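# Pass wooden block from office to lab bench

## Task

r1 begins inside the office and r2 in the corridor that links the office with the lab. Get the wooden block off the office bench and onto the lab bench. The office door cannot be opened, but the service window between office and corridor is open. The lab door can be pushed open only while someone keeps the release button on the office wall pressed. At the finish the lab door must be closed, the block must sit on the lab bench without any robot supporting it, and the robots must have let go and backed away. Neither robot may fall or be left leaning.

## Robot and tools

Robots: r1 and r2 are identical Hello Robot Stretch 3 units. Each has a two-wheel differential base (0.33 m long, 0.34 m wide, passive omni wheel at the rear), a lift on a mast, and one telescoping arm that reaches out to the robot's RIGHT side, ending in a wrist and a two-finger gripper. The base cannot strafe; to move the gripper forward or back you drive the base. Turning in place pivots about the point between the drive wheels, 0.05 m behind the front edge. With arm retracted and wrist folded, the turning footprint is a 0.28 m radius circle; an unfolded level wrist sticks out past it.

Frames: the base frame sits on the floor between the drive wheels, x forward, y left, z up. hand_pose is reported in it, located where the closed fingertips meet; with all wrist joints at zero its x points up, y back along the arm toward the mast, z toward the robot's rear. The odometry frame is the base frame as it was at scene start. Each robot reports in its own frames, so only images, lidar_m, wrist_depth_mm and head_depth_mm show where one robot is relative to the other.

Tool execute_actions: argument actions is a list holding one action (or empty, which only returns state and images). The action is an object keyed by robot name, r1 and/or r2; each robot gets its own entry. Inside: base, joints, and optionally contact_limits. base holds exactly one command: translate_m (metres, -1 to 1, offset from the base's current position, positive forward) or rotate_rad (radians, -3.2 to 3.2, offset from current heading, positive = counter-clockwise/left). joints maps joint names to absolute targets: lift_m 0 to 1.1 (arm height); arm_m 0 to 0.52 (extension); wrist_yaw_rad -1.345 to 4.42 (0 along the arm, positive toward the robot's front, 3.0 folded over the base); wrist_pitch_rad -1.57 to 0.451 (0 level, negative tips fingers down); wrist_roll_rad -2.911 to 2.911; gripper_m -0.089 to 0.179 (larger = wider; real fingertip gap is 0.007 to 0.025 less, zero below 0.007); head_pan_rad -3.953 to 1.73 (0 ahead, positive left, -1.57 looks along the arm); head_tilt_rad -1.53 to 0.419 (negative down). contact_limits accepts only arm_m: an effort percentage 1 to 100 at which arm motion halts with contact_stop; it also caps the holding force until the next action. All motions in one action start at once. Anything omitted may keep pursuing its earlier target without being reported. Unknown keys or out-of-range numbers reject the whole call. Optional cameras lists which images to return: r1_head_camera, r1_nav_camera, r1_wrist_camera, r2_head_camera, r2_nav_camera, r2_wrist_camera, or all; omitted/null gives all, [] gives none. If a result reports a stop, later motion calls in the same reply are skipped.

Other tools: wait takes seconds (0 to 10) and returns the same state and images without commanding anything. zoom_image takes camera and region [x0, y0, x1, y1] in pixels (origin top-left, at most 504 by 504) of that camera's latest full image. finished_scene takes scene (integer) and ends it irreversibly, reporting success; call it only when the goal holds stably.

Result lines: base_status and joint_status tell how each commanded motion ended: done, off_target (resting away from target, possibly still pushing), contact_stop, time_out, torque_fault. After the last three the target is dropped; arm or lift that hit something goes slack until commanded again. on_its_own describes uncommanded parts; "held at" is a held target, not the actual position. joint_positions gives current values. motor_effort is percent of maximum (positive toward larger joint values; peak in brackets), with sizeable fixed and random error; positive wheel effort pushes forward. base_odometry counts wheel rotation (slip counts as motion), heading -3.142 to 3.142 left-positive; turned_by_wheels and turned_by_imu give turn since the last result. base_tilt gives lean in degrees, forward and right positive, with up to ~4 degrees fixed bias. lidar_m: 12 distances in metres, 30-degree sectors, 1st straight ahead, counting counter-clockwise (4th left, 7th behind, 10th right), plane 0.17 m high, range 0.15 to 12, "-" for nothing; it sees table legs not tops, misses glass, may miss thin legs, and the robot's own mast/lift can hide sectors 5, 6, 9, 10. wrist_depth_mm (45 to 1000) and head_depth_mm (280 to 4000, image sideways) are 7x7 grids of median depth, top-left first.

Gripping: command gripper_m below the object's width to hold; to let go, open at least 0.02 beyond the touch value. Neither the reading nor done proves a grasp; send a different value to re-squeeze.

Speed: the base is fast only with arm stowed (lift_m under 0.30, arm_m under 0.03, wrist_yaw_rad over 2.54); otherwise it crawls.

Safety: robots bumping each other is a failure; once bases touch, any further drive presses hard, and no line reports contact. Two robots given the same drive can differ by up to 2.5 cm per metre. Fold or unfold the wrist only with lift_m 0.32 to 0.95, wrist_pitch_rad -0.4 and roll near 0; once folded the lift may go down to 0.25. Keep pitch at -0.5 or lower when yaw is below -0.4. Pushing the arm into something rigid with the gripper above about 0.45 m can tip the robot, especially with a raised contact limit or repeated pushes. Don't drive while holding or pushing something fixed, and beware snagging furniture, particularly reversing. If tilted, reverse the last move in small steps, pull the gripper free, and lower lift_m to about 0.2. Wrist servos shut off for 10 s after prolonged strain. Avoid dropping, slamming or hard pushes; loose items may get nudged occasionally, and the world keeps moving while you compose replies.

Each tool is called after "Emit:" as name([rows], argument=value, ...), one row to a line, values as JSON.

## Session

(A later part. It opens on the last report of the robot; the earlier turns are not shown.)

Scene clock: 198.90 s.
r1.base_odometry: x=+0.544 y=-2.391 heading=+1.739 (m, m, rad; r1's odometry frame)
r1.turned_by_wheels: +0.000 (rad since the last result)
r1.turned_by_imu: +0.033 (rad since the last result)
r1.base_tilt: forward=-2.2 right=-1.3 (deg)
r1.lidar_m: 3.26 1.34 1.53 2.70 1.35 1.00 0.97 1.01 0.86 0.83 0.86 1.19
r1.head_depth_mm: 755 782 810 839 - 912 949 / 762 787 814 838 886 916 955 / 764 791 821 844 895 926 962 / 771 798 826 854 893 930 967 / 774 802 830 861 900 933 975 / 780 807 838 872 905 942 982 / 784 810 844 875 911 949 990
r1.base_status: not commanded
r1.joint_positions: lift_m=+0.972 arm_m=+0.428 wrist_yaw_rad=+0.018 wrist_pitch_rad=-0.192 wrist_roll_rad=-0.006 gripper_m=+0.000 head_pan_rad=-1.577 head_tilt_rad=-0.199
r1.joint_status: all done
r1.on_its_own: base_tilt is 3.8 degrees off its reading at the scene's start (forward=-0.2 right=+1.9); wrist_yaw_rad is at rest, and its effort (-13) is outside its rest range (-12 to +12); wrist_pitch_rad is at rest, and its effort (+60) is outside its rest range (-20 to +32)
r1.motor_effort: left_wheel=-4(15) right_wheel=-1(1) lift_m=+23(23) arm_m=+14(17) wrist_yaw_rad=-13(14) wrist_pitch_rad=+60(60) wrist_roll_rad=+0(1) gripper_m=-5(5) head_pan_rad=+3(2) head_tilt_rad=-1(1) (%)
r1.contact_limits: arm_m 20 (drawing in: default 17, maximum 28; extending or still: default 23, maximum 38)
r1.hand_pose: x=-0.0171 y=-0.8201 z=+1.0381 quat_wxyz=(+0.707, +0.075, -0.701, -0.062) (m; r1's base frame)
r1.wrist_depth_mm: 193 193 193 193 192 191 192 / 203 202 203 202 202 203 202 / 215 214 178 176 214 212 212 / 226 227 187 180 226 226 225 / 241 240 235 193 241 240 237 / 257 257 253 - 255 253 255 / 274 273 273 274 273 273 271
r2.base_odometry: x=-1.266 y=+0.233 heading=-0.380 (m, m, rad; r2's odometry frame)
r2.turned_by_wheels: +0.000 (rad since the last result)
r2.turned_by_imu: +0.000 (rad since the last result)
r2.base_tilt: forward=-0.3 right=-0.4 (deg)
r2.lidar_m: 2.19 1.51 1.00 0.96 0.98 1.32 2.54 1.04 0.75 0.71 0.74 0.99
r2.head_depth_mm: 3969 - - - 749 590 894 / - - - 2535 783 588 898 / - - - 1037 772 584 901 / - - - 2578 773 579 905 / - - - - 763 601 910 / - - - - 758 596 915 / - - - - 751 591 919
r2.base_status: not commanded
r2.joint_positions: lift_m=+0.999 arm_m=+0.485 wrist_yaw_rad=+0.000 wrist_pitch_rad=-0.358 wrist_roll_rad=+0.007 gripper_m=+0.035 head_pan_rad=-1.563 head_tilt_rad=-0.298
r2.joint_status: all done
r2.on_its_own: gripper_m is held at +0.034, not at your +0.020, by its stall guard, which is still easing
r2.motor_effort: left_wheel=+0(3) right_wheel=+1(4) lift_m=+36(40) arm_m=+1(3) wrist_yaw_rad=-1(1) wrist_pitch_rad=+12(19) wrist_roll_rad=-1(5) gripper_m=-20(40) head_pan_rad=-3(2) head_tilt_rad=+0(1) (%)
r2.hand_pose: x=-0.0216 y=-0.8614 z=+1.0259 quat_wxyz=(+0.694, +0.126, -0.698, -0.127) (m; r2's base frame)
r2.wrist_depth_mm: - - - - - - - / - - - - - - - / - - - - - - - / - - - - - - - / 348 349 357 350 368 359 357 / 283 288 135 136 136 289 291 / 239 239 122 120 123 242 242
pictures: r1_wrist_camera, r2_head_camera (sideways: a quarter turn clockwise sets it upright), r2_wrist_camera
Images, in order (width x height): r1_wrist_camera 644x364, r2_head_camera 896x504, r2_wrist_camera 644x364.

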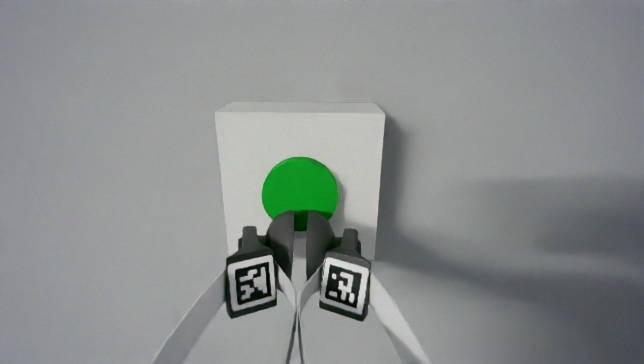

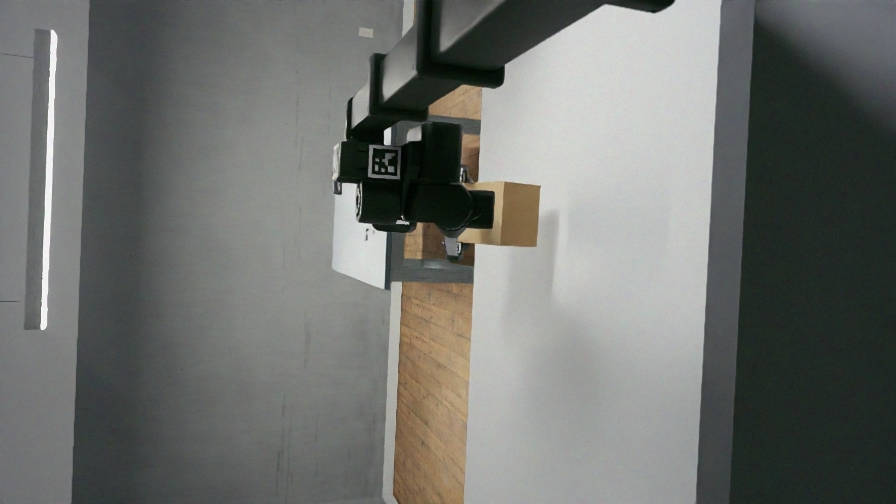

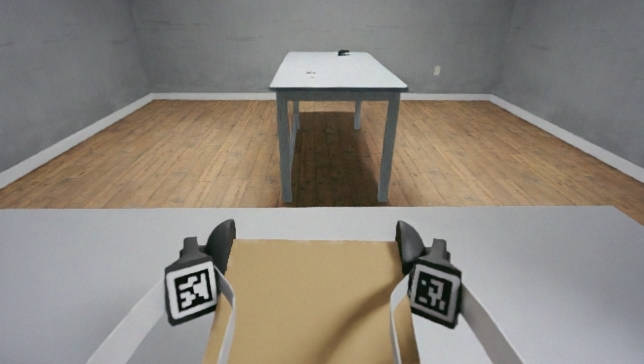

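Emit:
execute_actions([
  {"r1":{"joints":{"arm_m":0.33}},"r2":{"joints":{"lift_m":1.07,"gripper_m":0.015}}},
], cameras=[])

Emit:
execute_actions([
  {"r1":{"joints":{"lift_m":0.99}},"r2":{"joints":{"arm_m":0.0}}},
], cameras=["r1_wrist_camera","r2_head_camera","r2_wrist_camera"])

Scene clock: 204.17 s.
r1.base_odometry: x=+0.544 y=-2.391 heading=+1.739 (m, m, rad; r1's odometry frame)
r1.turned_by_wheels: +0.000 (rad since the last result)
r1.turned_by_imu: -0.035 (rad since the last result)
r1.base_tilt: forward=-0.2 right=+2.0 (deg)
r1.lidar_m: 2.83 1.35 1.48 3.49 1.41 1.01 0.97 1.00 0.85 0.82 0.84 1.13
r1.head_depth_mm: 685 715 748 782 - 873 927 / 687 718 751 777 847 875 925 / 687 718 753 779 - 878 928 / 689 721 754 786 835 879 934 / 688 721 755 795 835 881 934 / 691 723 757 797 837 883 936 / 692 724 759 798 839 889 936
r1.base_status: not commanded
r1.joint_positions: lift_m=+0.972 arm_m=+0.330 wrist_yaw_rad=+0.000 wrist_pitch_rad=-0.021 wrist_roll_rad=-0.006 gripper_m=+0.000 head_pan_rad=-1.577 head_tilt_rad=-0.199
r1.joint_status: all done
r1.motor_effort: left_wheel=+0(5) right_wheel=+1(14) lift_m=+23(23) arm_m=-3(15) wrist_yaw_rad=+0(14) wrist_pitch_rad=+7(60) wrist_roll_rad=+0(0) gripper_m=-2(5) head_pan_rad=+3(3) head_tilt_rad=+0(1) (%)
r1.hand_pose: x=-0.0213 y=-0.7310 z=+1.0812 quat_wxyz=(+0.709, +0.008, -0.705, -0.008) (m; r1's base frame)
r1.wrist_depth_mm: 223 226 229 234 235 239 243 / 231 233 238 240 244 247 252 / 238 244 242 210 253 257 260 / 247 252 250 206 262 266 272 / 256 259 262 - 273 276 283 / 267 270 272 - 284 287 293 / 274 280 286 290 296 301 306
r2.base_odometry: x=-1.266 y=+0.233 heading=-0.380 (m, m, rad; r2's odometry frame)
r2.turned_by_wheels: +0.000 (rad since the last result)
r2.turned_by_imu: +0.001 (rad since the last result)
r2.base_tilt: forward=-0.4 right=-0.4 (deg)
r2.lidar_m: 2.19 1.51 1.00 0.96 0.99 1.32 2.53 1.04 0.75 0.71 0.73 0.99
r2.head_depth_mm: - - - - 791 591 891 / - - - 3908 784 588 897 / - - - 997 776 583 899 / - - - 1067 772 581 907 / - - - - 765 601 909 / - - - - 759 596 908 / - - - - 752 593 914
r2.base_status: not commanded
r2.joint_positions: lift_m=+1.069 arm_m=+0.485 wrist_yaw_rad=+0.000 wrist_pitch_rad=-0.359 wrist_roll_rad=+0.007 gripper_m=+0.030 head_pan_rad=-1.563 head_tilt_rad=-0.298
r2.joint_status: gripper_m off_target (ended at +0.030, target +0.015); the others done
r2.on_its_own: gripper_m is held at +0.028, not at your +0.015, by its stall guard, which is still easing
r2.motor_effort: left_wheel=-1(1) right_wheel=+1(1) lift_m=+36(33) arm_m=+1(1) wrist_yaw_rad=+1(1) wrist_pitch_rad=+13(12) wrist_roll_rad=+0(0) gripper_m=-22(95) head_pan_rad=-3(3) head_tilt_rad=-2(1) (%)
r2.hand_pose: x=-0.0216 y=-0.8612 z=+1.0956 quat_wxyz=(+0.693, +0.126, -0.698, -0.127) (m; r2's base frame)
r2.wrist_depth_mm: - - - - - - - / - - - - - - - / - - - - - - - / - - - - - - - / - - - - - - - / 372 378 135 136 138 375 380 / 313 314 122 120 123 317 316
pictures: none
No camera images: the call's "cameras" was empty. Leave "cameras" out to get every camera's image.

Scene clock: 208.90 s.
r1.base_odometry: x=+0.544 y=-2.391 heading=+1.739 (m, m, rad; r1's odometry frame)
r1.turned_by_wheels: +0.000 (rad since the last result)
r1.turned_by_imu: +0.001 (rad since the last result)
r1.base_tilt: forward=-0.1 right=+1.9 (deg)
r1.lidar_m: 2.84 1.35 1.48 3.48 1.42 1.01 0.97 1.00 0.86 0.82 0.84 1.13
r1.head_depth_mm: 685 716 748 778 838 873 924 / 685 717 751 777 844 874 924 / 687 718 751 778 - 877 928 / 689 720 754 784 834 879 931 / 689 721 754 796 836 883 934 / 692 723 758 794 840 886 935 / 694 723 758 795 839 886 938
r1.base_status: not commanded
r1.joint_positions: lift_m=+0.990 arm_m=+0.330 wrist_yaw_rad=+0.000 wrist_pitch_rad=-0.021 wrist_roll_rad=-0.006 gripper_m=+0.000 head_pan_rad=-1.577 head_tilt_rad=-0.199
r1.joint_status: all done
r1.motor_effort: left_wheel=-1(1) right_wheel=+1(0) lift_m=+27(29) arm_m=-3(3) wrist_yaw_rad=+0(0) wrist_pitch_rad=+6(6) wrist_roll_rad=+0(0) gripper_m=-2(2) head_pan_rad=+2(3) head_tilt_rad=+0(1) (%)
r1.hand_pose: x=-0.0213 y=-0.7310 z=+1.0990 quat_wxyz=(+0.709, +0.008, -0.705, -0.008) (m; r1's base frame)
r1.wrist_depth_mm: 223 227 229 233 234 239 243 / 231 233 237 240 244 248 253 / 238 242 242 245 253 257 260 / 248 251 251 214 263 266 271 / 256 259 261 - 273 278 281 / 265 269 271 - 283 290 293 / 277 281 286 289 297 300 306
r2.base_odometry: x=-1.266 y=+0.233 heading=-0.380 (m, m, rad; r2's odometry frame)
r2.turned_by_wheels: +0.000 (rad since the last result)
r2.turned_by_imu: +0.001 (rad since the last result)
r2.base_tilt: forward=-0.3 right=-0.5 (deg)
r2.lidar_m: 2.19 1.51 1.00 0.96 0.99 1.33 2.53 1.04 0.74 0.71 0.74 0.99
r2.head_depth_mm: 3984 - - - - - - / - - - - - - - / - - - 3245 - - - / - - - 2652 770 337 608 / - - - - 765 602 907 / - - - - 755 596 914 / - - - - 752 592 922
r2.base_status: not commanded
r2.joint_positions: lift_m=+1.069 arm_m=+0.000 wrist_yaw_rad=+0.000 wrist_pitch_rad=-0.359 wrist_roll_rad=+0.007 gripper_m=+0.033 head_pan_rad=-1.563 head_tilt_rad=-0.298
r2.joint_status: all done
r2.on_its_own: gripper_m is held at +0.032, not at your +0.015, by its stall guard, which is not easing now
r2.motor_effort: left_wheel=-1(1) right_wheel=+1(1) lift_m=+36(36) arm_m=-5(3) wrist_yaw_rad=+0(0) wrist_pitch_rad=+12(12) wrist_roll_rad=+0(0) gripper_m=-21(22) head_pan_rad=-3(3) head_tilt_rad=-1(1) (%)
r2.hand_pose: x=-0.0216 y=-0.3768 z=+1.0956 quat_wxyz=(+0.693, +0.126, -0.698, -0.127) (m; r2's base frame)
r2.wrist_depth_mm: - - - - - - 440 / - - - - - - 461 / 599 - - - - 737 491 / 564 596 595 608 615 579 547 / 461 462 467 466 488 477 592 / 375 381 135 135 138 379 381 / 709 725 122 120 123 758 759
pictures: r1_wrist_camera, r2_head_camera (sideways: a quarter turn clockwise sets it upright), r2_wrist_camera
Images, in order (width x height): r1_wrist_camera 644x364, r2_head_camera 896x504, r2_wrist_camera 644x364.

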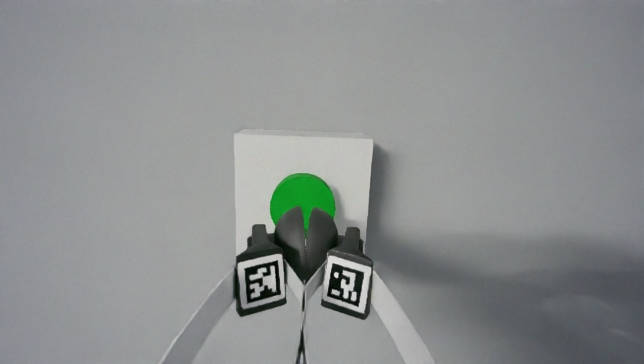

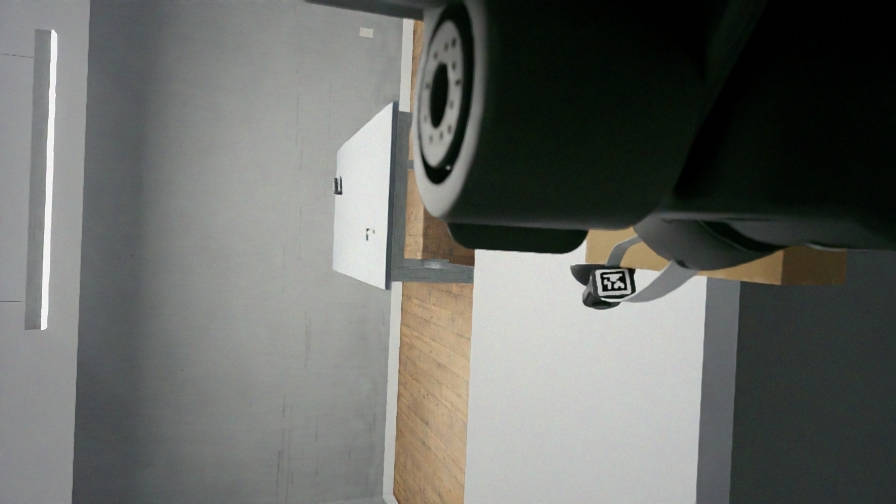

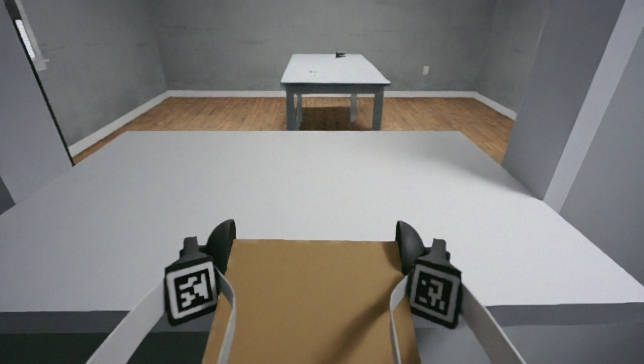

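Emit:
execute_actions([
  {"r1":{"joints":{"arm_m":0.39},"contact_limits":{"arm_m":13}},"r2":{"base":{"translate_m":0.9},"joints":{"head_pan_rad":1.2,"head_tilt_rad":-0.4}}},
], cameras=["r1_wrist_camera"])

Emit:
execute_actions([
  {"r2":{"joints":{"lift_m":0.9,"wrist_pitch_rad":-0.4}}},
], cameras=[])

Emit:
execute_actions([
  {"r2":{"joints":{"wrist_yaw_rad":3.0}}},
], cameras=["r2_nav_camera","r2_head_camera","r2_wrist_camera","r1_wrist_camera"])

Scene clock: 222.97 s.
r1.base_odometry: x=+0.544 y=-2.391 heading=+1.739 (m, m, rad; r1's odometry frame)
r1.turned_by_wheels: +0.000 (rad since the last result)
r1.turned_by_imu: -0.001 (rad since the last result)
r1.base_tilt: forward=-0.1 right=+1.9 (deg)
r1.lidar_m: 2.77 1.35 1.48 3.49 1.42 1.02 0.97 1.00 0.86 0.82 0.84 1.13
r1.head_depth_mm: 686 717 752 774 842 873 926 / 685 718 752 777 842 877 927 / 688 719 755 779 853 880 929 / 689 720 756 784 834 880 932 / 691 721 757 795 836 883 932 / 691 723 757 796 837 885 937 / 693 724 759 796 840 886 941
r1.base_status: not commanded
r1.joint_positions: lift_m=+0.990 arm_m=+0.357 wrist_yaw_rad=+0.006 wrist_pitch_rad=-0.024 wrist_roll_rad=-0.006 gripper_m=+0.000 head_pan_rad=-1.577 head_tilt_rad=-0.199
r1.joint_status: arm_m contact_stop (moved +0.027 of +0.060)
r1.on_its_own: arm_m is slack since a contact_stop, until your next command for it (your +0.390 is given up)
r1.motor_effort: left_wheel=+0(12) right_wheel=-1(1) lift_m=+26(26) arm_m=+0(11) wrist_yaw_rad=-4(7) wrist_pitch_rad=+7(14) wrist_roll_rad=+0(0) gripper_m=-3(2) head_pan_rad=+2(2) head_tilt_rad=+0(1) (%)
r1.contact_limits: arm_m 13 (drawing in: default 17, maximum 28; extending or still: default 23, maximum 38)
r1.hand_pose: x=-0.0200 y=-0.7580 z=+1.0984 quat_wxyz=(+0.709, +0.011, -0.705, -0.007) (m; r1's base frame)
r1.wrist_depth_mm: 199 202 204 206 211 213 216 / 206 210 213 214 217 221 224 / 214 217 217 220 226 229 231 / 222 223 190 189 234 238 242 / 230 231 231 195 243 246 252 / 238 242 244 - 253 258 262 / 249 249 255 259 264 268 272
r2.base_odometry: x=-0.430 y=-0.101 heading=-0.380 (m, m, rad; r2's odometry frame)
r2.turned_by_wheels: +0.000 (rad since the last result)
r2.turned_by_imu: +0.000 (rad since the last result)
r2.base_tilt: forward=-0.3 right=-0.5 (deg)
r2.lidar_m: 1.29 1.33 1.11 1.05 1.00 1.35 2.95 1.01 0.72 0.69 0.71 0.95
r2.head_depth_mm: 968 1070 1182 1318 1482 1632 1364 / 997 1062 1149 1242 1395 1533 1359 / 980 1066 1167 1281 1416 1541 1350 / 943 1015 1108 1219 1346 1514 1346 / 908 982 1064 1160 1281 1422 1339 / 875 941 1017 1112 1223 1348 1337 / 844 909 974 1066 1154 1278 1318
r2.base_status: done
r2.joint_positions: lift_m=+1.069 arm_m=+0.000 wrist_yaw_rad=+0.000 wrist_pitch_rad=-0.359 wrist_roll_rad=+0.007 gripper_m=+0.033 head_pan_rad=+1.193 head_tilt_rad=-0.395
r2.joint_status: all done
r2.on_its_own: gripper_m is held at +0.032, not at your +0.015, by its stall guard, which is not easing now
r2.motor_effort: left_wheel=-1(3) right_wheel=+1(5) lift_m=+36(36) arm_m=-5(4) wrist_yaw_rad=+1(0) wrist_pitch_rad=+12(12) wrist_roll_rad=-1(0) gripper_m=-22(22) head_pan_rad=+5(49) head_tilt_rad=-2(13) (%)
r2.hand_pose: x=-0.0216 y=-0.3768 z=+1.0956 quat_wxyz=(+0.693, +0.126, -0.698, -0.127) (m; r2's base frame)
r2.wrist_depth_mm: 383 389 392 396 397 398 401 / 410 419 420 425 430 430 446 / 450 457 458 458 464 468 806 / 491 493 493 500 503 509 608 / 542 547 526 535 545 566 471 / 593 599 135 135 137 626 450 / 678 675 122 120 123 708 719
pictures: r1_wrist_camera
Images, in order (width x height): r1_wrist_camera 644x364.

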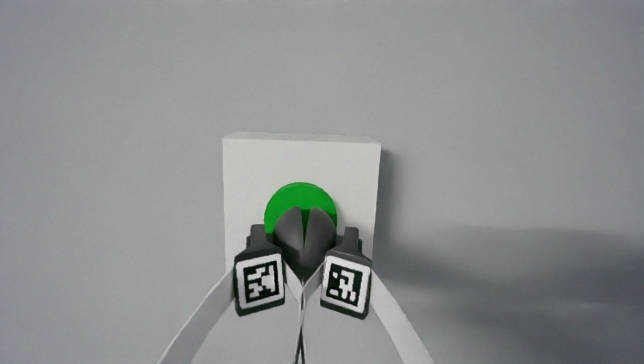

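not run: a stop came earlier in this reply.

not run: a stop came earlier in this reply.

Emit:
execute_actions([
  {"r2":{"joints":{"lift_m":0.9,"wrist_pitch_rad":-0.4}}},
], cameras=[])

Emit:
execute_actions([
  {"r2":{"joints":{"wrist_yaw_rad":3.0}},"r1":{"joints":{"arm_m":0.372},"contact_limits":{"arm_m":20}}},
], cameras=["r2_nav_camera","r2_head_camera","r2_wrist_camera","r1_wrist_camera"])

Scene clock: 227.33 s.
r1.base_odometry: x=+0.544 y=-2.391 heading=+1.739 (m, m, rad; r1's odometry frame)
r1.turned_by_wheels: +0.000 (rad since the last result)
r1.turned_by_imu: +0.000 (rad since the last result)
r1.base_tilt: forward=-0.2 right=+1.9 (deg)
r1.lidar_m: 2.77 1.35 1.48 3.48 1.42 1.01 0.97 1.00 0.85 0.82 0.84 1.13
r1.head_depth_mm: 685 716 750 778 841 873 922 / 687 717 754 778 844 879 926 / 687 719 752 780 851 878 929 / 691 719 755 785 835 880 932 / 691 722 757 794 836 881 935 / 692 723 758 795 838 885 935 / 694 725 759 795 839 886 935
r1.base_status: not commanded
r1.joint_positions: lift_m=+0.990 arm_m=+0.357 wrist_yaw_rad=+0.006 wrist_pitch_rad=-0.024 wrist_roll_rad=-0.006 gripper_m=+0.000 head_pan_rad=-1.577 head_tilt_rad=-0.199
r1.joint_status: not commanded
r1.on_its_own: arm_m is slack since a contact_stop, until your next command for it (your +0.390 is given up)
r1.motor_effort: left_wheel=+0(0) right_wheel=+0(0) lift_m=+26(26) arm_m=+0(0) wrist_yaw_rad=-5(5) wrist_pitch_rad=+7(7) wrist_roll_rad=-1(0) gripper_m=-3(2) head_pan_rad=+3(2) head_tilt_rad=+0(0) (%)
r1.hand_pose: x=-0.0200 y=-0.7580 z=+1.0984 quat_wxyz=(+0.709, +0.011, -0.705, -0.007) (m; r1's base frame)
r1.wrist_depth_mm: 199 201 204 208 210 212 217 / 207 209 212 216 218 221 223 / 213 217 218 219 226 228 232 / 220 223 191 188 234 238 242 / 228 233 231 195 243 247 252 / 238 242 243 - 254 258 260 / 246 251 255 260 264 268 273
r2.base_odometry: x=-0.430 y=-0.101 heading=-0.380 (m, m, rad; r2's odometry frame)
r2.turned_by_wheels: +0.000 (rad since the last result)
r2.turned_by_imu: +0.001 (rad since the last result)
r2.base_tilt: forward=-0.3 right=-0.5 (deg)
r2.lidar_m: 1.29 1.33 1.11 1.05 1.00 1.36 2.95 1.01 0.72 0.69 0.71 0.96
r2.head_depth_mm: 974 1059 1184 1312 1485 1633 1361 / 998 1071 1143 1252 1380 1543 1358 / 972 1069 1155 1285 1424 1558 1350 / 943 1016 1116 1220 1357 1507 1347 / 908 976 1059 1158 1273 1422 1331 / 877 941 1023 1110 1222 1343 1343 / 846 909 978 1067 1157 1289 1329
r2.base_status: not commanded
r2.joint_positions: lift_m=+0.900 arm_m=+0.000 wrist_yaw_rad=+0.000 wrist_pitch_rad=-0.427 wrist_roll_rad=+0.007 gripper_m=+0.033 head_pan_rad=+1.193 head_tilt_rad=-0.395
r2.joint_status: all done
r2.on_its_own: gripper_m is held at +0.032, not at your +0.015, by its stall guard, which is not easing now
r2.motor_effort: left_wheel=-2(1) right_wheel=+1(1) lift_m=+17(31) arm_m=-4(4) wrist_yaw_rad=-1(0) wrist_pitch_rad=+11(12) wrist_roll_rad=-1(1) gripper_m=-21(22) head_pan_rad=+4(5) head_tilt_rad=-3(2) (%)
r2.hand_pose: x=-0.0216 y=-0.3686 z=+0.9110 quat_wxyz=(+0.689, +0.149, -0.693, -0.151) (m; r2's base frame)
r2.wrist_depth_mm: 387 391 396 396 398 399 403 / 419 423 429 430 432 436 428 / 460 460 470 470 480 478 479 / 512 513 516 519 520 540 537 / 568 575 559 561 572 594 608 / 650 636 135 135 138 681 698 / 745 755 122 120 123 809 804
pictures: none
No camera images: the call's "cameras" was empty. Leave "cameras" out to get every camera's image.

Scene clock: 229.83 s.
r1.base_odometry: x=+0.544 y=-2.391 heading=+1.739 (m, m, rad; r1's odometry frame)
r1.turned_by_wheels: +0.000 (rad since the last result)
r1.turned_by_imu: +0.006 (rad since the last result)
r1.base_tilt: forward=-0.5 right=+1.3 (deg)
r1.lidar_m: 2.86 1.35 1.49 3.47 1.40 1.01 0.97 1.00 0.86 0.82 0.84 1.14
r1.head_depth_mm: 698 729 762 788 850 881 932 / 700 732 764 787 850 885 932 / 701 733 766 790 855 884 935 / 702 734 766 798 846 889 939 / 706 734 769 807 847 891 944 / 707 738 771 808 849 896 945 / 708 740 772 812 850 898 948
r1.base_status: not commanded
r1.joint_positions: lift_m=+0.990 arm_m=+0.371 wrist_yaw_rad=+0.008 wrist_pitch_rad=-0.052 wrist_roll_rad=-0.006 gripper_m=+0.000 head_pan_rad=-1.577 head_tilt_rad=-0.199
r1.joint_status: all done
r1.motor_effort: left_wheel=-1(4) right_wheel=+0(1) lift_m=+26(26) arm_m=+11(19) wrist_yaw_rad=-5(6) wrist_pitch_rad=+16(17) wrist_roll_rad=+0(1) gripper_m=-4(4) head_pan_rad=+3(2) head_tilt_rad=+0(0) (%)
r1.contact_limits: arm_m 20 (drawing in: default 17, maximum 28; extending or still: default 23, maximum 38)
r1.hand_pose: x=-0.0194 y=-0.7702 z=+1.0911 quat_wxyz=(+0.709, +0.022, -0.704, -0.016) (m; r1's base frame)
r1.wrist_depth_mm: 199 200 201 204 207 209 211 / 206 207 210 213 213 216 218 / 213 215 217 217 222 227 229 / 221 224 189 187 231 235 239 / 230 234 232 194 243 245 248 / 239 244 243 - 252 256 260 / 250 253 259 263 265 267 272
r2.base_odometry: x=-0.430 y=-0.101 heading=-0.380 (m, m, rad; r2's odometry frame)
r2.turned_by_wheels: +0.000 (rad since the last result)
r2.turned_by_imu: +0.001 (rad since the last result)
r2.base_tilt: forward=-0.3 right=-0.5 (deg)
r2.lidar_m: 1.29 1.33 1.11 1.05 1.00 1.36 2.94 1.01 0.72 0.69 0.71 0.95
r2.head_depth_mm: 971 1070 1173 1311 1489 1633 1367 / 993 1055 1151 1250 1378 1549 1356 / 974 1058 1160 1279 1427 1540 1351 / 947 1016 1113 1219 1354 1510 1348 / 907 977 1065 1165 1284 1435 1337 / 880 941 1025 1115 1220 1349 1324 / 842 910 978 1065 1166 1281 1321
r2.base_status: not commanded
r2.joint_positions: lift_m=+0.900 arm_m=+0.000 wrist_yaw_rad=+2.998 wrist_pitch_rad=-0.427 wrist_roll_rad=+0.007 gripper_m=+0.033 head_pan_rad=+1.193 head_tilt_rad=-0.395
r2.joint_status: all done
r2.on_its_own: gripper_m is held at +0.032, not at your +0.015, by its stall guard, which is not easing now
r2.motor_effort: left_wheel=-1(1) right_wheel=+0(1) lift_m=+17(17) arm_m=-4(5) wrist_yaw_rad=+1(1) wrist_pitch_rad=+11(11) wrist_roll_rad=+0(0) gripper_m=-21(21) head_pan_rad=+5(4) head_tilt_rad=-3(2) (%)
r2.hand_pose: x=+0.0108 y=+0.0757 z=+0.9110 quat_wxyz=(+0.200, +0.702, +0.099, +0.676) (m; r2's base frame)
r2.wrist_depth_mm: 813 - 960 - - - - / 889 - - - - - - / 956 - - - - - - / - - - - - - - / - - - - - - - / - - 135 135 137 - - / - - 120 120 123 - -
pictures: r1_wrist_camera, r2_head_camera (sideways: a quarter turn clockwise sets it upright), r2_nav_camera (sideways: a quarter turn counterclockwise sets it upright), r2_wrist_camera
Images, in order (width x height): r1_wrist_camera 644x364, r2_head_camera 896x504, r2_nav_camera 672x504, r2_wrist_camera 644x364.

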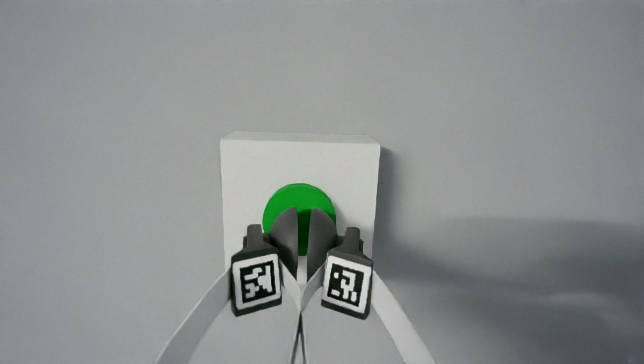

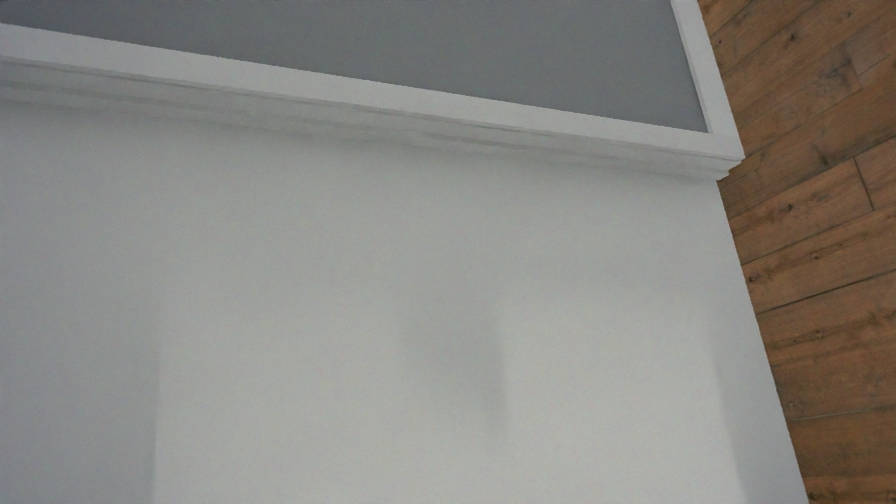

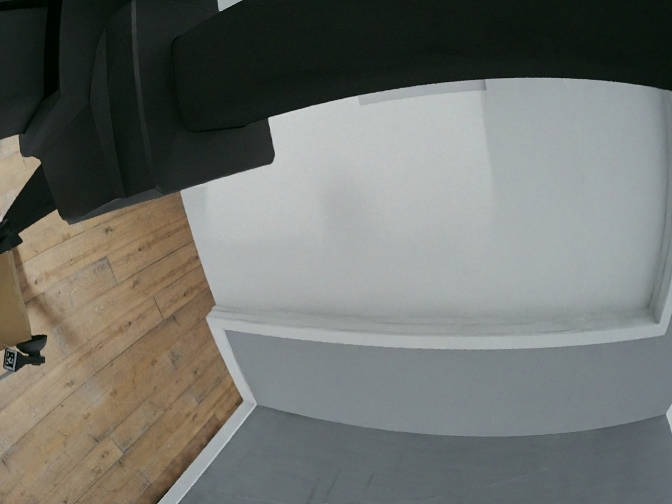

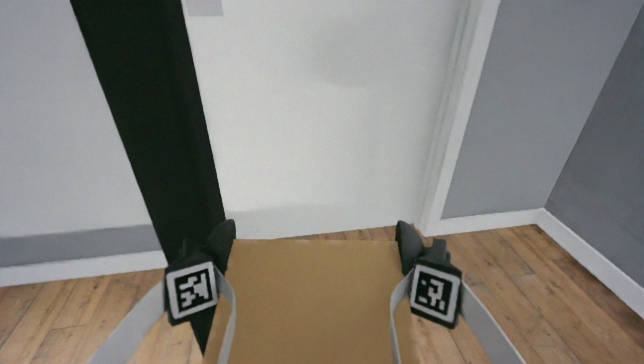

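Emit:
execute_actions([
  {"r2":{"base":{"translate_m":0.13},"joints":{"head_pan_rad":-1.57,"head_tilt_rad":-0.5}}},
], cameras=[])

Emit:
execute_actions([
  {"r2":{"base":{"rotate_rad":-1.57},"joints":{"head_pan_rad":-3.14}}},
], cameras=["r2_nav_camera","r2_head_camera"])

Scene clock: 236.07 s.
r1.base_odometry: x=+0.544 y=-2.391 heading=+1.739 (m, m, rad; r1's odometry frame)
r1.turned_by_wheels: +0.000 (rad since the last result)
r1.turned_by_imu: +0.001 (rad since the last result)
r1.base_tilt: forward=-0.5 right=+1.3 (deg)
r1.lidar_m: 2.87 1.35 1.49 3.48 1.41 1.02 0.97 1.00 0.85 0.82 0.85 1.14
r1.head_depth_mm: 698 730 763 788 849 881 929 / 698 731 763 788 853 884 934 / 702 732 766 791 857 886 937 / 702 733 767 801 843 890 941 / 706 736 769 804 848 893 942 / 707 738 772 809 850 895 948 / 709 740 773 810 853 900 947
r1.base_status: not commanded
r1.joint_positions: lift_m=+0.990 arm_m=+0.371 wrist_yaw_rad=+0.008 wrist_pitch_rad=-0.052 wrist_roll_rad=-0.006 gripper_m=+0.000 head_pan_rad=-1.577 head_tilt_rad=-0.199
r1.joint_status: not commanded
r1.motor_effort: left_wheel=-1(1) right_wheel=-1(1) lift_m=+26(26) arm_m=+12(12) wrist_yaw_rad=-6(6) wrist_pitch_rad=+16(16) wrist_roll_rad=+0(0) gripper_m=-5(4) head_pan_rad=+3(2) head_tilt_rad=+0(1) (%)
r1.hand_pose: x=-0.0194 y=-0.7702 z=+1.0911 quat_wxyz=(+0.709, +0.022, -0.704, -0.016) (m; r1's base frame)
r1.wrist_depth_mm: 198 200 201 203 207 209 212 / 206 207 209 212 214 217 220 / 213 217 215 218 223 225 229 / 221 223 189 186 231 235 237 / 229 232 231 193 241 247 249 / 240 244 242 - 251 257 258 / 251 254 258 261 265 269 271
r2.base_odometry: x=-0.310 y=-0.149 heading=-0.380 (m, m, rad; r2's odometry frame)
r2.turned_by_wheels: +0.000 (rad since the last result)
r2.turned_by_imu: +0.001 (rad since the last result)
r2.base_tilt: forward=-0.3 right=-0.5 (deg)
r2.lidar_m: 1.16 1.20 1.11 1.06 1.10 1.35 2.93 1.00 0.72 0.68 0.71 0.95
r2.head_depth_mm: 545 595 659 739 842 949 - / 545 599 662 744 845 949 - / 548 603 668 745 845 983 - / 549 604 667 747 851 984 - / 552 608 670 751 857 993 - / 554 609 675 755 860 996 1151 / 555 609 676 760 864 1003 1163
r2.base_status: done
r2.joint_positions: lift_m=+0.900 arm_m=+0.000 wrist_yaw_rad=+2.998 wrist_pitch_rad=-0.427 wrist_roll_rad=+0.007 gripper_m=+0.033 head_pan_rad=-1.563 head_tilt_rad=-0.494
r2.joint_status: all done
r2.on_its_own: gripper_m is held at +0.032, not at your +0.015, by its stall guard, which is not easing now
r2.motor_effort: left_wheel=-1(2) right_wheel=+1(4) lift_m=+17(17) arm_m=-4(4) wrist_yaw_rad=+1(1) wrist_pitch_rad=+12(12) wrist_roll_rad=+0(1) gripper_m=-22(22) head_pan_rad=-4(47) head_tilt_rad=-3(12) (%)
r2.hand_pose: x=+0.0106 y=+0.0757 z=+0.9110 quat_wxyz=(+0.200, +0.702, +0.099, +0.676) (m; r2's base frame)
r2.wrist_depth_mm: 810 - 982 - - - - / 883 - - - - - - / 951 - - - - - - / - - - - - - - / - - - - - - - / - - 135 135 138 - - / - - 120 120 124 - -
pictures: none
No camera images: the call's "cameras" was empty. Leave "cameras" out to get every camera's image.

Scene clock: 239.53 s.
r1.base_odometry: x=+0.544 y=-2.391 heading=+1.739 (m, m, rad; r1's odometry frame)
r1.turned_by_wheels: +0.000 (rad since the last result)
r1.turned_by_imu: +0.000 (rad since the last result)
r1.base_tilt: forward=-0.5 right=+1.3 (deg)
r1.lidar_m: 2.88 1.35 1.48 3.49 1.41 1.01 0.97 1.00 0.86 0.82 0.84 1.14
r1.head_depth_mm: 698 728 763 787 850 882 928 / 700 729 764 787 852 885 932 / 702 733 765 791 854 886 936 / 703 733 767 799 843 889 941 / 707 735 771 808 848 894 942 / 706 739 770 808 849 896 944 / 710 739 773 810 850 897 948
r1.base_status: not commanded
r1.joint_positions: lift_m=+0.990 arm_m=+0.371 wrist_yaw_rad=+0.008 wrist_pitch_rad=-0.052 wrist_roll_rad=-0.006 gripper_m=+0.000 head_pan_rad=-1.577 head_tilt_rad=-0.199
r1.joint_status: not commanded
r1.motor_effort: left_wheel=-1(1) right_wheel=+0(1) lift_m=+26(26) arm_m=+11(11) wrist_yaw_rad=-6(7) wrist_pitch_rad=+16(16) wrist_roll_rad=+0(0) gripper_m=-3(3) head_pan_rad=+3(2) head_tilt_rad=+0(0) (%)
r1.hand_pose: x=-0.0194 y=-0.7702 z=+1.0911 quat_wxyz=(+0.709, +0.022, -0.704, -0.016) (m; r1's base frame)
r1.wrist_depth_mm: 198 200 201 205 206 208 211 / 205 207 210 211 214 216 220 / 213 215 215 216 221 225 228 / 222 223 190 187 230 235 237 / 231 232 231 194 243 246 251 / 240 242 244 - 252 255 260 / 251 252 259 261 266 270 271
r2.base_odometry: x=-0.310 y=-0.149 heading=-1.950 (m, m, rad; r2's odometry frame)
r2.turned_by_wheels: -1.570 (rad since the last result)
r2.turned_by_imu: -1.579 (rad since the last result)
r2.base_tilt: forward=-0.3 right=-0.5 (deg)
r2.lidar_m: 0.69 0.71 0.95 1.16 1.20 1.11 1.06 1.05 1.36 2.91 1.00 0.72
r2.head_depth_mm: 869 957 1055 1180 1295 - - / 873 957 1060 1186 1301 - - / 878 958 1061 1199 1313 - - / 878 968 1063 1197 1366 1480 1281 / 884 964 1074 1207 1374 1486 1285 / 887 967 1073 1205 1361 1460 1307 / 880 946 1027 1119 1265 1423 1299
r2.base_status: done
r2.joint_positions: lift_m=+0.900 arm_m=+0.000 wrist_yaw_rad=+2.998 wrist_pitch_rad=-0.427 wrist_roll_rad=+0.007 gripper_m=+0.033 head_pan_rad=-3.133 head_tilt_rad=-0.494
r2.joint_status: all done
r2.on_its_own: gripper_m is held at +0.032, not at your +0.015, by its stall guard, which is not easing now
r2.motor_effort: left_wheel=+2(6) right_wheel=-2(4) lift_m=+17(17) arm_m=-4(4) wrist_yaw_rad=+1(1) wrist_pitch_rad=+11(11) wrist_roll_rad=+0(1) gripper_m=-22(22) head_pan_rad=-3(49) head_tilt_rad=-4(2) (%)
r2.hand_pose: x=+0.0106 y=+0.0757 z=+0.9110 quat_wxyz=(+0.200, +0.702, +0.099, +0.676) (m; r2's base frame)
r2.wrist_depth_mm: 953 - - - - 893 657 / - - - - - 905 660 / - - - - - 910 668 / - - - - - 947 674 / - - - - - 966 683 / - - 135 136 137 969 693 / - - 119 120 123 951 695
pictures: r2_head_camera (sideways: a quarter turn clockwise sets it upright), r2_nav_camera (sideways: a quarter turn counterclockwise sets it upright)
Images, in order (width x height): r2_head_camera 896x504, r2_nav_camera 672x504.

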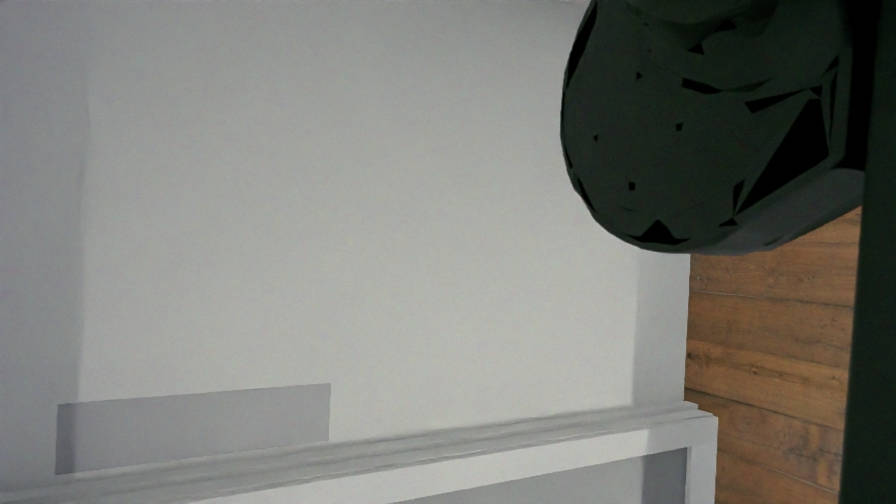

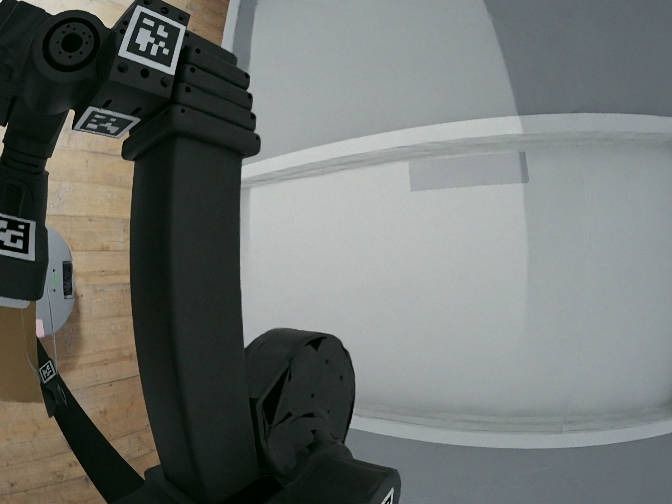

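Emit:
execute_actions([
  {"r2":{"base":{"rotate_rad":-0.15},"joints":{"head_tilt_rad":-0.8}}},
], cameras=[])

Emit:
execute_actions([
  {"r2":{"base":{"translate_m":-0.45}}},
], cameras=[])

Emit:
execute_actions([
  {"r2":{"base":{"rotate_rad":0.15}}},
], cameras=["r2_nav_camera","r2_head_camera"])

Scene clock: 247.10 s.
r1.base_odometry: x=+0.544 y=-2.391 heading=+1.739 (m, m, rad; r1's odometry frame)
r1.turned_by_wheels: +0.000 (rad since the last result)
r1.turned_by_imu: +0.000 (rad since the last result)
r1.base_tilt: forward=-0.5 right=+1.3 (deg)
r1.lidar_m: 2.87 1.35 1.49 3.48 1.41 1.01 0.97 1.00 0.86 0.82 0.85 1.14
r1.head_depth_mm: 699 728 761 787 848 881 932 / 700 731 763 789 853 883 932 / 701 732 765 791 855 886 935 / 704 734 768 798 846 889 937 / 705 736 768 805 850 892 942 / 707 739 772 808 849 895 945 / 708 742 775 810 850 897 948
r1.base_status: not commanded
r1.joint_positions: lift_m=+0.990 arm_m=+0.371 wrist_yaw_rad=+0.008 wrist_pitch_rad=-0.052 wrist_roll_rad=-0.006 gripper_m=+0.000 head_pan_rad=-1.577 head_tilt_rad=-0.199
r1.joint_status: not commanded
r1.motor_effort: left_wheel=-1(1) right_wheel=-1(1) lift_m=+26(26) arm_m=+11(12) wrist_yaw_rad=-6(6) wrist_pitch_rad=+16(16) wrist_roll_rad=+0(0) gripper_m=-4(3) head_pan_rad=+2(2) head_tilt_rad=+0(0) (%)
r1.hand_pose: x=-0.0194 y=-0.7702 z=+1.0911 quat_wxyz=(+0.709, +0.022, -0.704, -0.016) (m; r1's base frame)
r1.wrist_depth_mm: 198 200 202 205 207 209 211 / 205 206 209 211 215 217 219 / 212 215 215 217 221 227 229 / 222 223 188 188 231 235 236 / 231 234 230 193 242 245 248 / 239 244 244 - 252 255 259 / 252 252 257 261 266 268 272
r2.base_odometry: x=-0.310 y=-0.149 heading=-2.100 (m, m, rad; r2's odometry frame)
r2.turned_by_wheels: -0.150 (rad since the last result)
r2.turned_by_imu: -0.150 (rad since the last result)
r2.base_tilt: forward=-0.3 right=-0.5 (deg)
r2.lidar_m: 0.69 0.69 0.84 1.16 1.17 1.12 1.06 1.04 1.20 2.33 1.20 0.76
r2.head_depth_mm: 953 1085 1208 - - - 1090 / 945 1095 1267 - - - 1096 / 929 1080 1269 - - - 1106 / 918 1064 1257 1523 1501 - - / 907 1048 1236 1519 1539 - 1116 / 901 1030 1214 1482 1547 - 1094 / 884 1025 1201 1395 1523 - 1098
r2.base_status: done
r2.joint_positions: lift_m=+0.900 arm_m=+0.000 wrist_yaw_rad=+2.998 wrist_pitch_rad=-0.427 wrist_roll_rad=+0.007 gripper_m=+0.033 head_pan_rad=-3.133 head_tilt_rad=-0.790
r2.joint_status: all done
r2.on_its_own: gripper_m is held at +0.032, not at your +0.015, by its stall guard, which is not easing now
r2.motor_effort: left_wheel=+2(2) right_wheel=-2(4) lift_m=+17(18) arm_m=-4(4) wrist_yaw_rad=+1(1) wrist_pitch_rad=+12(12) wrist_roll_rad=-1(1) gripper_m=-22(22) head_pan_rad=-3(3) head_tilt_rad=-5(24) (%)
r2.hand_pose: x=+0.0106 y=+0.0757 z=+0.9110 quat_wxyz=(+0.200, +0.702, +0.099, +0.676) (m; r2's base frame)
r2.wrist_depth_mm: 890 - - - - 757 587 / 956 - - - - 791 604 / - - - - - 801 605 / - - - - - 839 619 / - - - - - 848 639 / - - 135 135 137 894 659 / - - 120 120 123 873 672
pictures: none
No camera images: the call's "cameras" was empty. Leave "cameras" out to get every camera's image.

Scene clock: 252.70 s.
r1.base_odometry: x=+0.544 y=-2.391 heading=+1.739 (m, m, rad; r1's odometry frame)
r1.turned_by_wheels: +0.000 (rad since the last result)
r1.turned_by_imu: +0.001 (rad since the last result)
r1.base_tilt: forward=-0.5 right=+1.3 (deg)
r1.lidar_m: 2.87 1.35 1.49 3.49 1.41 1.01 0.97 1.00 0.86 0.82 0.84 1.14
r1.head_depth_mm: 699 729 761 789 851 878 930 / 701 731 761 788 850 885 934 / 702 732 766 790 854 888 936 / 703 734 768 799 844 892 937 / 705 735 770 806 846 891 941 / 706 737 770 809 849 896 945 / 708 738 774 811 853 899 947
r1.base_status: not commanded
r1.joint_positions: lift_m=+0.990 arm_m=+0.371 wrist_yaw_rad=+0.008 wrist_pitch_rad=-0.052 wrist_roll_rad=-0.006 gripper_m=+0.000 head_pan_rad=-1.577 head_tilt_rad=-0.199
r1.joint_status: not commanded
r1.motor_effort: left_wheel=-2(1) right_wheel=-1(0) lift_m=+26(26) arm_m=+12(12) wrist_yaw_rad=-6(5) wrist_pitch_rad=+16(16) wrist_roll_rad=+0(1) gripper_m=-4(4) head_pan_rad=+2(3) head_tilt_rad=+0(0) (%)
r1.hand_pose: x=-0.0194 y=-0.7702 z=+1.0911 quat_wxyz=(+0.709, +0.022, -0.704, -0.016) (m; r1's base frame)
r1.wrist_depth_mm: 199 200 202 203 207 209 212 / 204 206 209 211 214 217 219 / 213 217 216 217 223 226 228 / 222 224 189 187 232 235 239 / 230 233 232 194 243 244 248 / 240 242 244 - 253 257 259 / 251 253 258 262 265 269 272
r2.base_odometry: x=-0.082 y=+0.239 heading=-2.100 (m, m, rad; r2's odometry frame)
r2.turned_by_wheels: +0.000 (rad since the last result)
r2.turned_by_imu: +0.002 (rad since the last result)
r2.base_tilt: forward=-0.3 right=-0.5 (deg)
r2.lidar_m: 1.13 1.13 1.20 1.08 0.95 0.69 0.62 0.62 0.70 1.29 1.99 1.25
r2.head_depth_mm: 540 628 728 - - - 1085 / 533 617 715 - - - 1096 / 527 608 712 - - - 1106 / 521 602 712 854 1103 - - / 517 596 702 856 1053 - 1130 / 510 585 691 840 1031 - 1100 / 503 580 682 826 990 - 1093
r2.base_status: done
r2.joint_positions: lift_m=+0.900 arm_m=+0.000 wrist_yaw_rad=+2.998 wrist_pitch_rad=-0.427 wrist_roll_rad=+0.007 gripper_m=+0.033 head_pan_rad=-3.133 head_tilt_rad=-0.790
r2.joint_status: not commanded
r2.on_its_own: gripper_m is held at +0.032, not at your +0.015, by its stall guard, which is not easing now
r2.motor_effort: left_wheel=+2(3) right_wheel=-1(5) lift_m=+17(17) arm_m=-4(4) wrist_yaw_rad=+1(1) wrist_pitch_rad=+12(12) wrist_roll_rad=+0(1) gripper_m=-22(22) head_pan_rad=-3(3) head_tilt_rad=-4(5) (%)
r2.hand_pose: x=+0.0106 y=+0.0757 z=+0.9110 quat_wxyz=(+0.200, +0.702, +0.099, +0.676) (m; r2's base frame)
r2.wrist_depth_mm: 845 - 984 - - - 935 / 880 - - - - - 951 / 929 - - - - - - / 950 - - - - - - / 908 - - - - - - / 846 - 135 135 137 - - / 810 - 120 120 123 - -
pictures: none
No camera images: the call's "cameras" was empty. Leave "cameras" out to get every camera's image.

Scene clock: 254.17 s.
r1.base_odometry: x=+0.544 y=-2.391 heading=+1.739 (m, m, rad; r1's odometry frame)
r1.turned_by_wheels: +0.000 (rad since the last result)
r1.turned_by_imu: +0.000 (rad since the last result)
r1.base_tilt: forward=-0.5 right=+1.3 (deg)
r1.lidar_m: 2.87 1.35 1.49 3.48 1.41 1.01 0.97 1.00 0.86 0.82 0.85 1.14
r1.head_depth_mm: 698 727 761 785 848 884 929 / 701 729 764 789 852 883 933 / 701 732 765 792 853 888 934 / 704 734 767 798 847 887 940 / 705 735 770 806 847 893 945 / 706 736 771 810 849 894 945 / 708 740 774 812 850 895 946
r1.base_status: not commanded
r1.joint_positions: lift_m=+0.990 arm_m=+0.371 wrist_yaw_rad=+0.008 wrist_pitch_rad=-0.052 wrist_roll_rad=-0.006 gripper_m=+0.000 head_pan_rad=-1.577 head_tilt_rad=-0.199
r1.joint_status: not commanded
r1.motor_effort: left_wheel=-1(1) right_wheel=+0(1) lift_m=+26(26) arm_m=+11(12) wrist_yaw_rad=-7(7) wrist_pitch_rad=+16(16) wrist_roll_rad=+0(1) gripper_m=-4(4) head_pan_rad=+2(2) head_tilt_rad=+0(0) (%)
r1.hand_pose: x=-0.0194 y=-0.7702 z=+1.0911 quat_wxyz=(+0.709, +0.022, -0.704, -0.016) (m; r1's base frame)
r1.wrist_depth_mm: 199 200 202 204 206 209 212 / 205 207 210 211 215 218 219 / 213 216 216 216 223 225 229 / 221 224 189 186 232 235 239 / 229 232 230 193 241 247 248 / 239 243 244 - 254 257 260 / 250 253 259 263 266 267 273
r2.base_odometry: x=-0.082 y=+0.239 heading=-1.950 (m, m, rad; r2's odometry frame)
r2.turned_by_wheels: +0.150 (rad since the last result)
r2.turned_by_imu: +0.151 (rad since the last result)
r2.base_tilt: forward=-0.3 right=-0.5 (deg)
r2.lidar_m: 1.13 1.16 1.13 1.08 0.79 0.65 0.62 0.64 0.73 1.92 1.65 1.18
r2.head_depth_mm: 511 588 676 - - - 1088 / 511 589 680 - - - 1096 / 514 592 691 - - - 1101 / 516 595 704 853 1093 - - / 518 601 707 867 1081 - 1132 / 523 602 715 871 1095 - 1098 / 526 605 717 880 1075 - 1098
r2.base_status: done
r2.joint_positions: lift_m=+0.900 arm_m=+0.000 wrist_yaw_rad=+2.998 wrist_pitch_rad=-0.427 wrist_roll_rad=+0.007 gripper_m=+0.033 head_pan_rad=-3.133 head_tilt_rad=-0.790
r2.joint_status: not commanded
r2.on_its_own: gripper_m is held at +0.032, not at your +0.015, by its stall guard, which is not easing now
r2.motor_effort: left_wheel=-1(7) right_wheel=+2(5) lift_m=+17(17) arm_m=-5(4) wrist_yaw_rad=+1(1) wrist_pitch_rad=+11(11) wrist_roll_rad=+0(1) gripper_m=-22(21) head_pan_rad=-3(3) head_tilt_rad=-4(4) (%)
r2.hand_pose: x=+0.0106 y=+0.0757 z=+0.9110 quat_wxyz=(+0.200, +0.702, +0.100, +0.676) (m; r2's base frame)
r2.wrist_depth_mm: 769 - 965 - - - - / 788 - - - - - - / 758 - - - - - - / 745 - - - - - - / 741 - - - - - - / 712 - 135 136 137 - - / 722 - 120 120 123 - -
pictures: r2_head_camera (sideways: a quarter turn clockwise sets it upright), r2_nav_camera (sideways: a quarter turn counterclockwise sets it upright)
Images, in order (width x height): r2_head_camera 896x504, r2_nav_camera 672x504.

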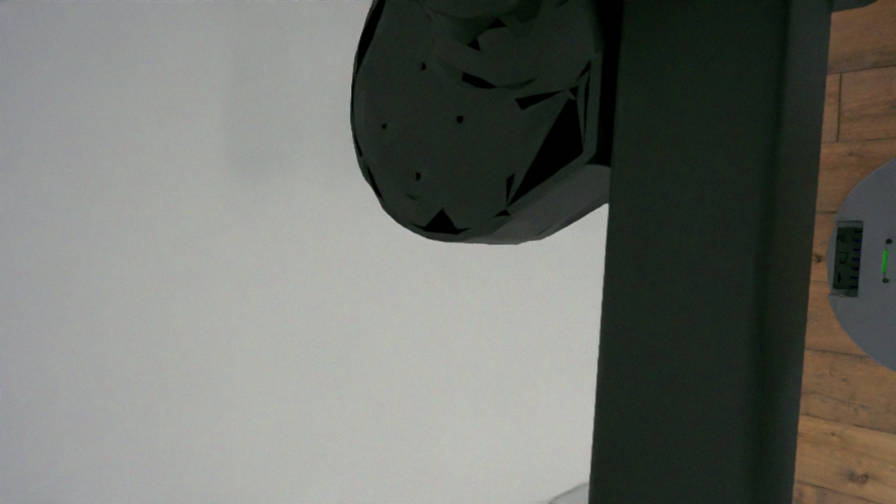

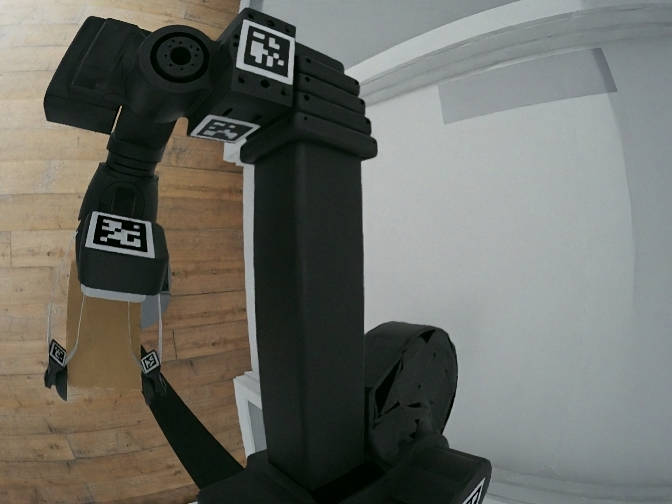

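Emit:
execute_actions([
  {"r2":{"base":{"translate_m":-0.45}}},
], cameras=["r2_nav_camera"])

Scene clock: 261.33 s.
r1.base_odometry: x=+0.544 y=-2.391 heading=+1.739 (m, m, rad; r1's odometry frame)
r1.turned_by_wheels: +0.000 (rad since the last result)
r1.turned_by_imu: +0.001 (rad since the last result)
r1.base_tilt: forward=-0.4 right=+1.4 (deg)
r1.lidar_m: 2.87 1.35 1.49 3.49 1.41 1.01 0.97 1.00 0.86 0.82 0.84 1.14
r1.head_depth_mm: 699 728 762 789 850 881 930 / 698 731 762 788 851 884 934 / 702 732 764 790 855 886 936 / 702 734 769 796 846 890 936 / 706 737 772 806 848 893 944 / 707 738 770 809 850 896 946 / 709 739 775 810 853 899 948
r1.base_status: not commanded
r1.joint_positions: lift_m=+0.990 arm_m=+0.371 wrist_yaw_rad=+0.008 wrist_pitch_rad=-0.052 wrist_roll_rad=-0.006 gripper_m=+0.000 head_pan_rad=-1.577 head_tilt_rad=-0.199
r1.joint_status: not commanded
r1.motor_effort: left_wheel=-1(1) right_wheel=+0(1) lift_m=+25(26) arm_m=+12(12) wrist_yaw_rad=-6(5) wrist_pitch_rad=+16(16) wrist_roll_rad=+0(0) gripper_m=-3(4) head_pan_rad=+3(3) head_tilt_rad=+0(0) (%)
r1.hand_pose: x=-0.0194 y=-0.7702 z=+1.0911 quat_wxyz=(+0.709, +0.022, -0.704, -0.016) (m; r1's base frame)
r1.wrist_depth_mm: 198 200 203 205 206 208 211 / 205 207 209 212 213 217 221 / 212 215 215 217 223 227 229 / 222 223 188 186 232 234 237 / 230 232 231 193 243 245 248 / 239 243 243 - 253 256 260 / 251 254 258 262 265 269 272
r2.base_odometry: x=+0.084 y=+0.657 heading=-1.950 (m, m, rad; r2's odometry frame)
r2.turned_by_wheels: +0.000 (rad since the last result)
r2.turned_by_imu: +0.005 (rad since the last result)
r2.base_tilt: forward=-0.3 right=-0.5 (deg)
r2.lidar_m: 1.58 1.55 1.12 0.46 0.33 0.27 0.27 0.31 0.47 0.48 2.29 1.64
r2.head_depth_mm: - - - - - - 836 / - - - - - - 931 / - - 291 - - - 991 / - - 300 359 453 - - / - - 309 380 473 - 1122 / - - 322 400 499 - 1092 / - 291 337 425 534 - 1095
r2.base_status: done
r2.joint_positions: lift_m=+0.900 arm_m=+0.000 wrist_yaw_rad=+3.000 wrist_pitch_rad=-0.428 wrist_roll_rad=+0.007 gripper_m=+0.033 head_pan_rad=-3.134 head_tilt_rad=-0.792
r2.joint_status: not commanded
r2.on_its_own: gripper_m is held at +0.032, not at your +0.015, by its stall guard, which is not easing now
r2.motor_effort: left_wheel=-1(27) right_wheel=-2(22) lift_m=+18(18) arm_m=-4(4) wrist_yaw_rad=+0(1) wrist_pitch_rad=+12(12) wrist_roll_rad=-1(1) gripper_m=-21(22) head_pan_rad=-2(3) head_tilt_rad=-4(5) (%)
r2.hand_pose: x=+0.0102 y=+0.0757 z=+0.9108 quat_wxyz=(+0.199, +0.702, +0.100, +0.676) (m; r2's base frame)
r2.wrist_depth_mm: 300 - 807 - - - - / 302 - - - - - - / 304 365 903 - - - - / 310 379 860 - - - - / 311 405 630 - - - - / 312 409 135 136 138 - - / 317 478 119 120 123 - -
pictures: r2_nav_camera (sideways: a quarter turn counterclockwise sets it upright)
Images, in order (width x height): r2_nav_camera 672x504.

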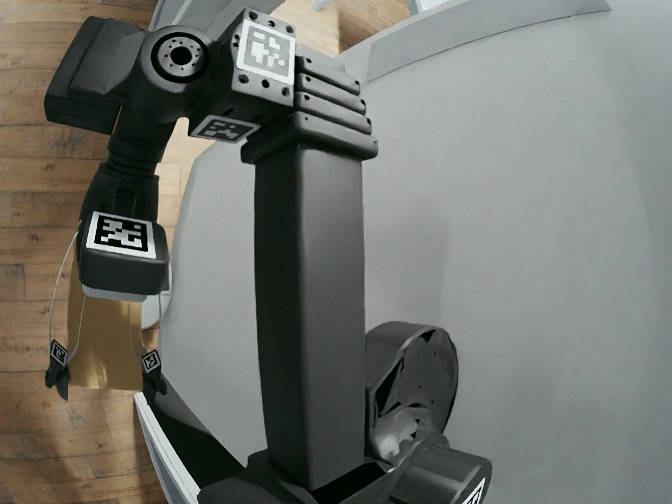

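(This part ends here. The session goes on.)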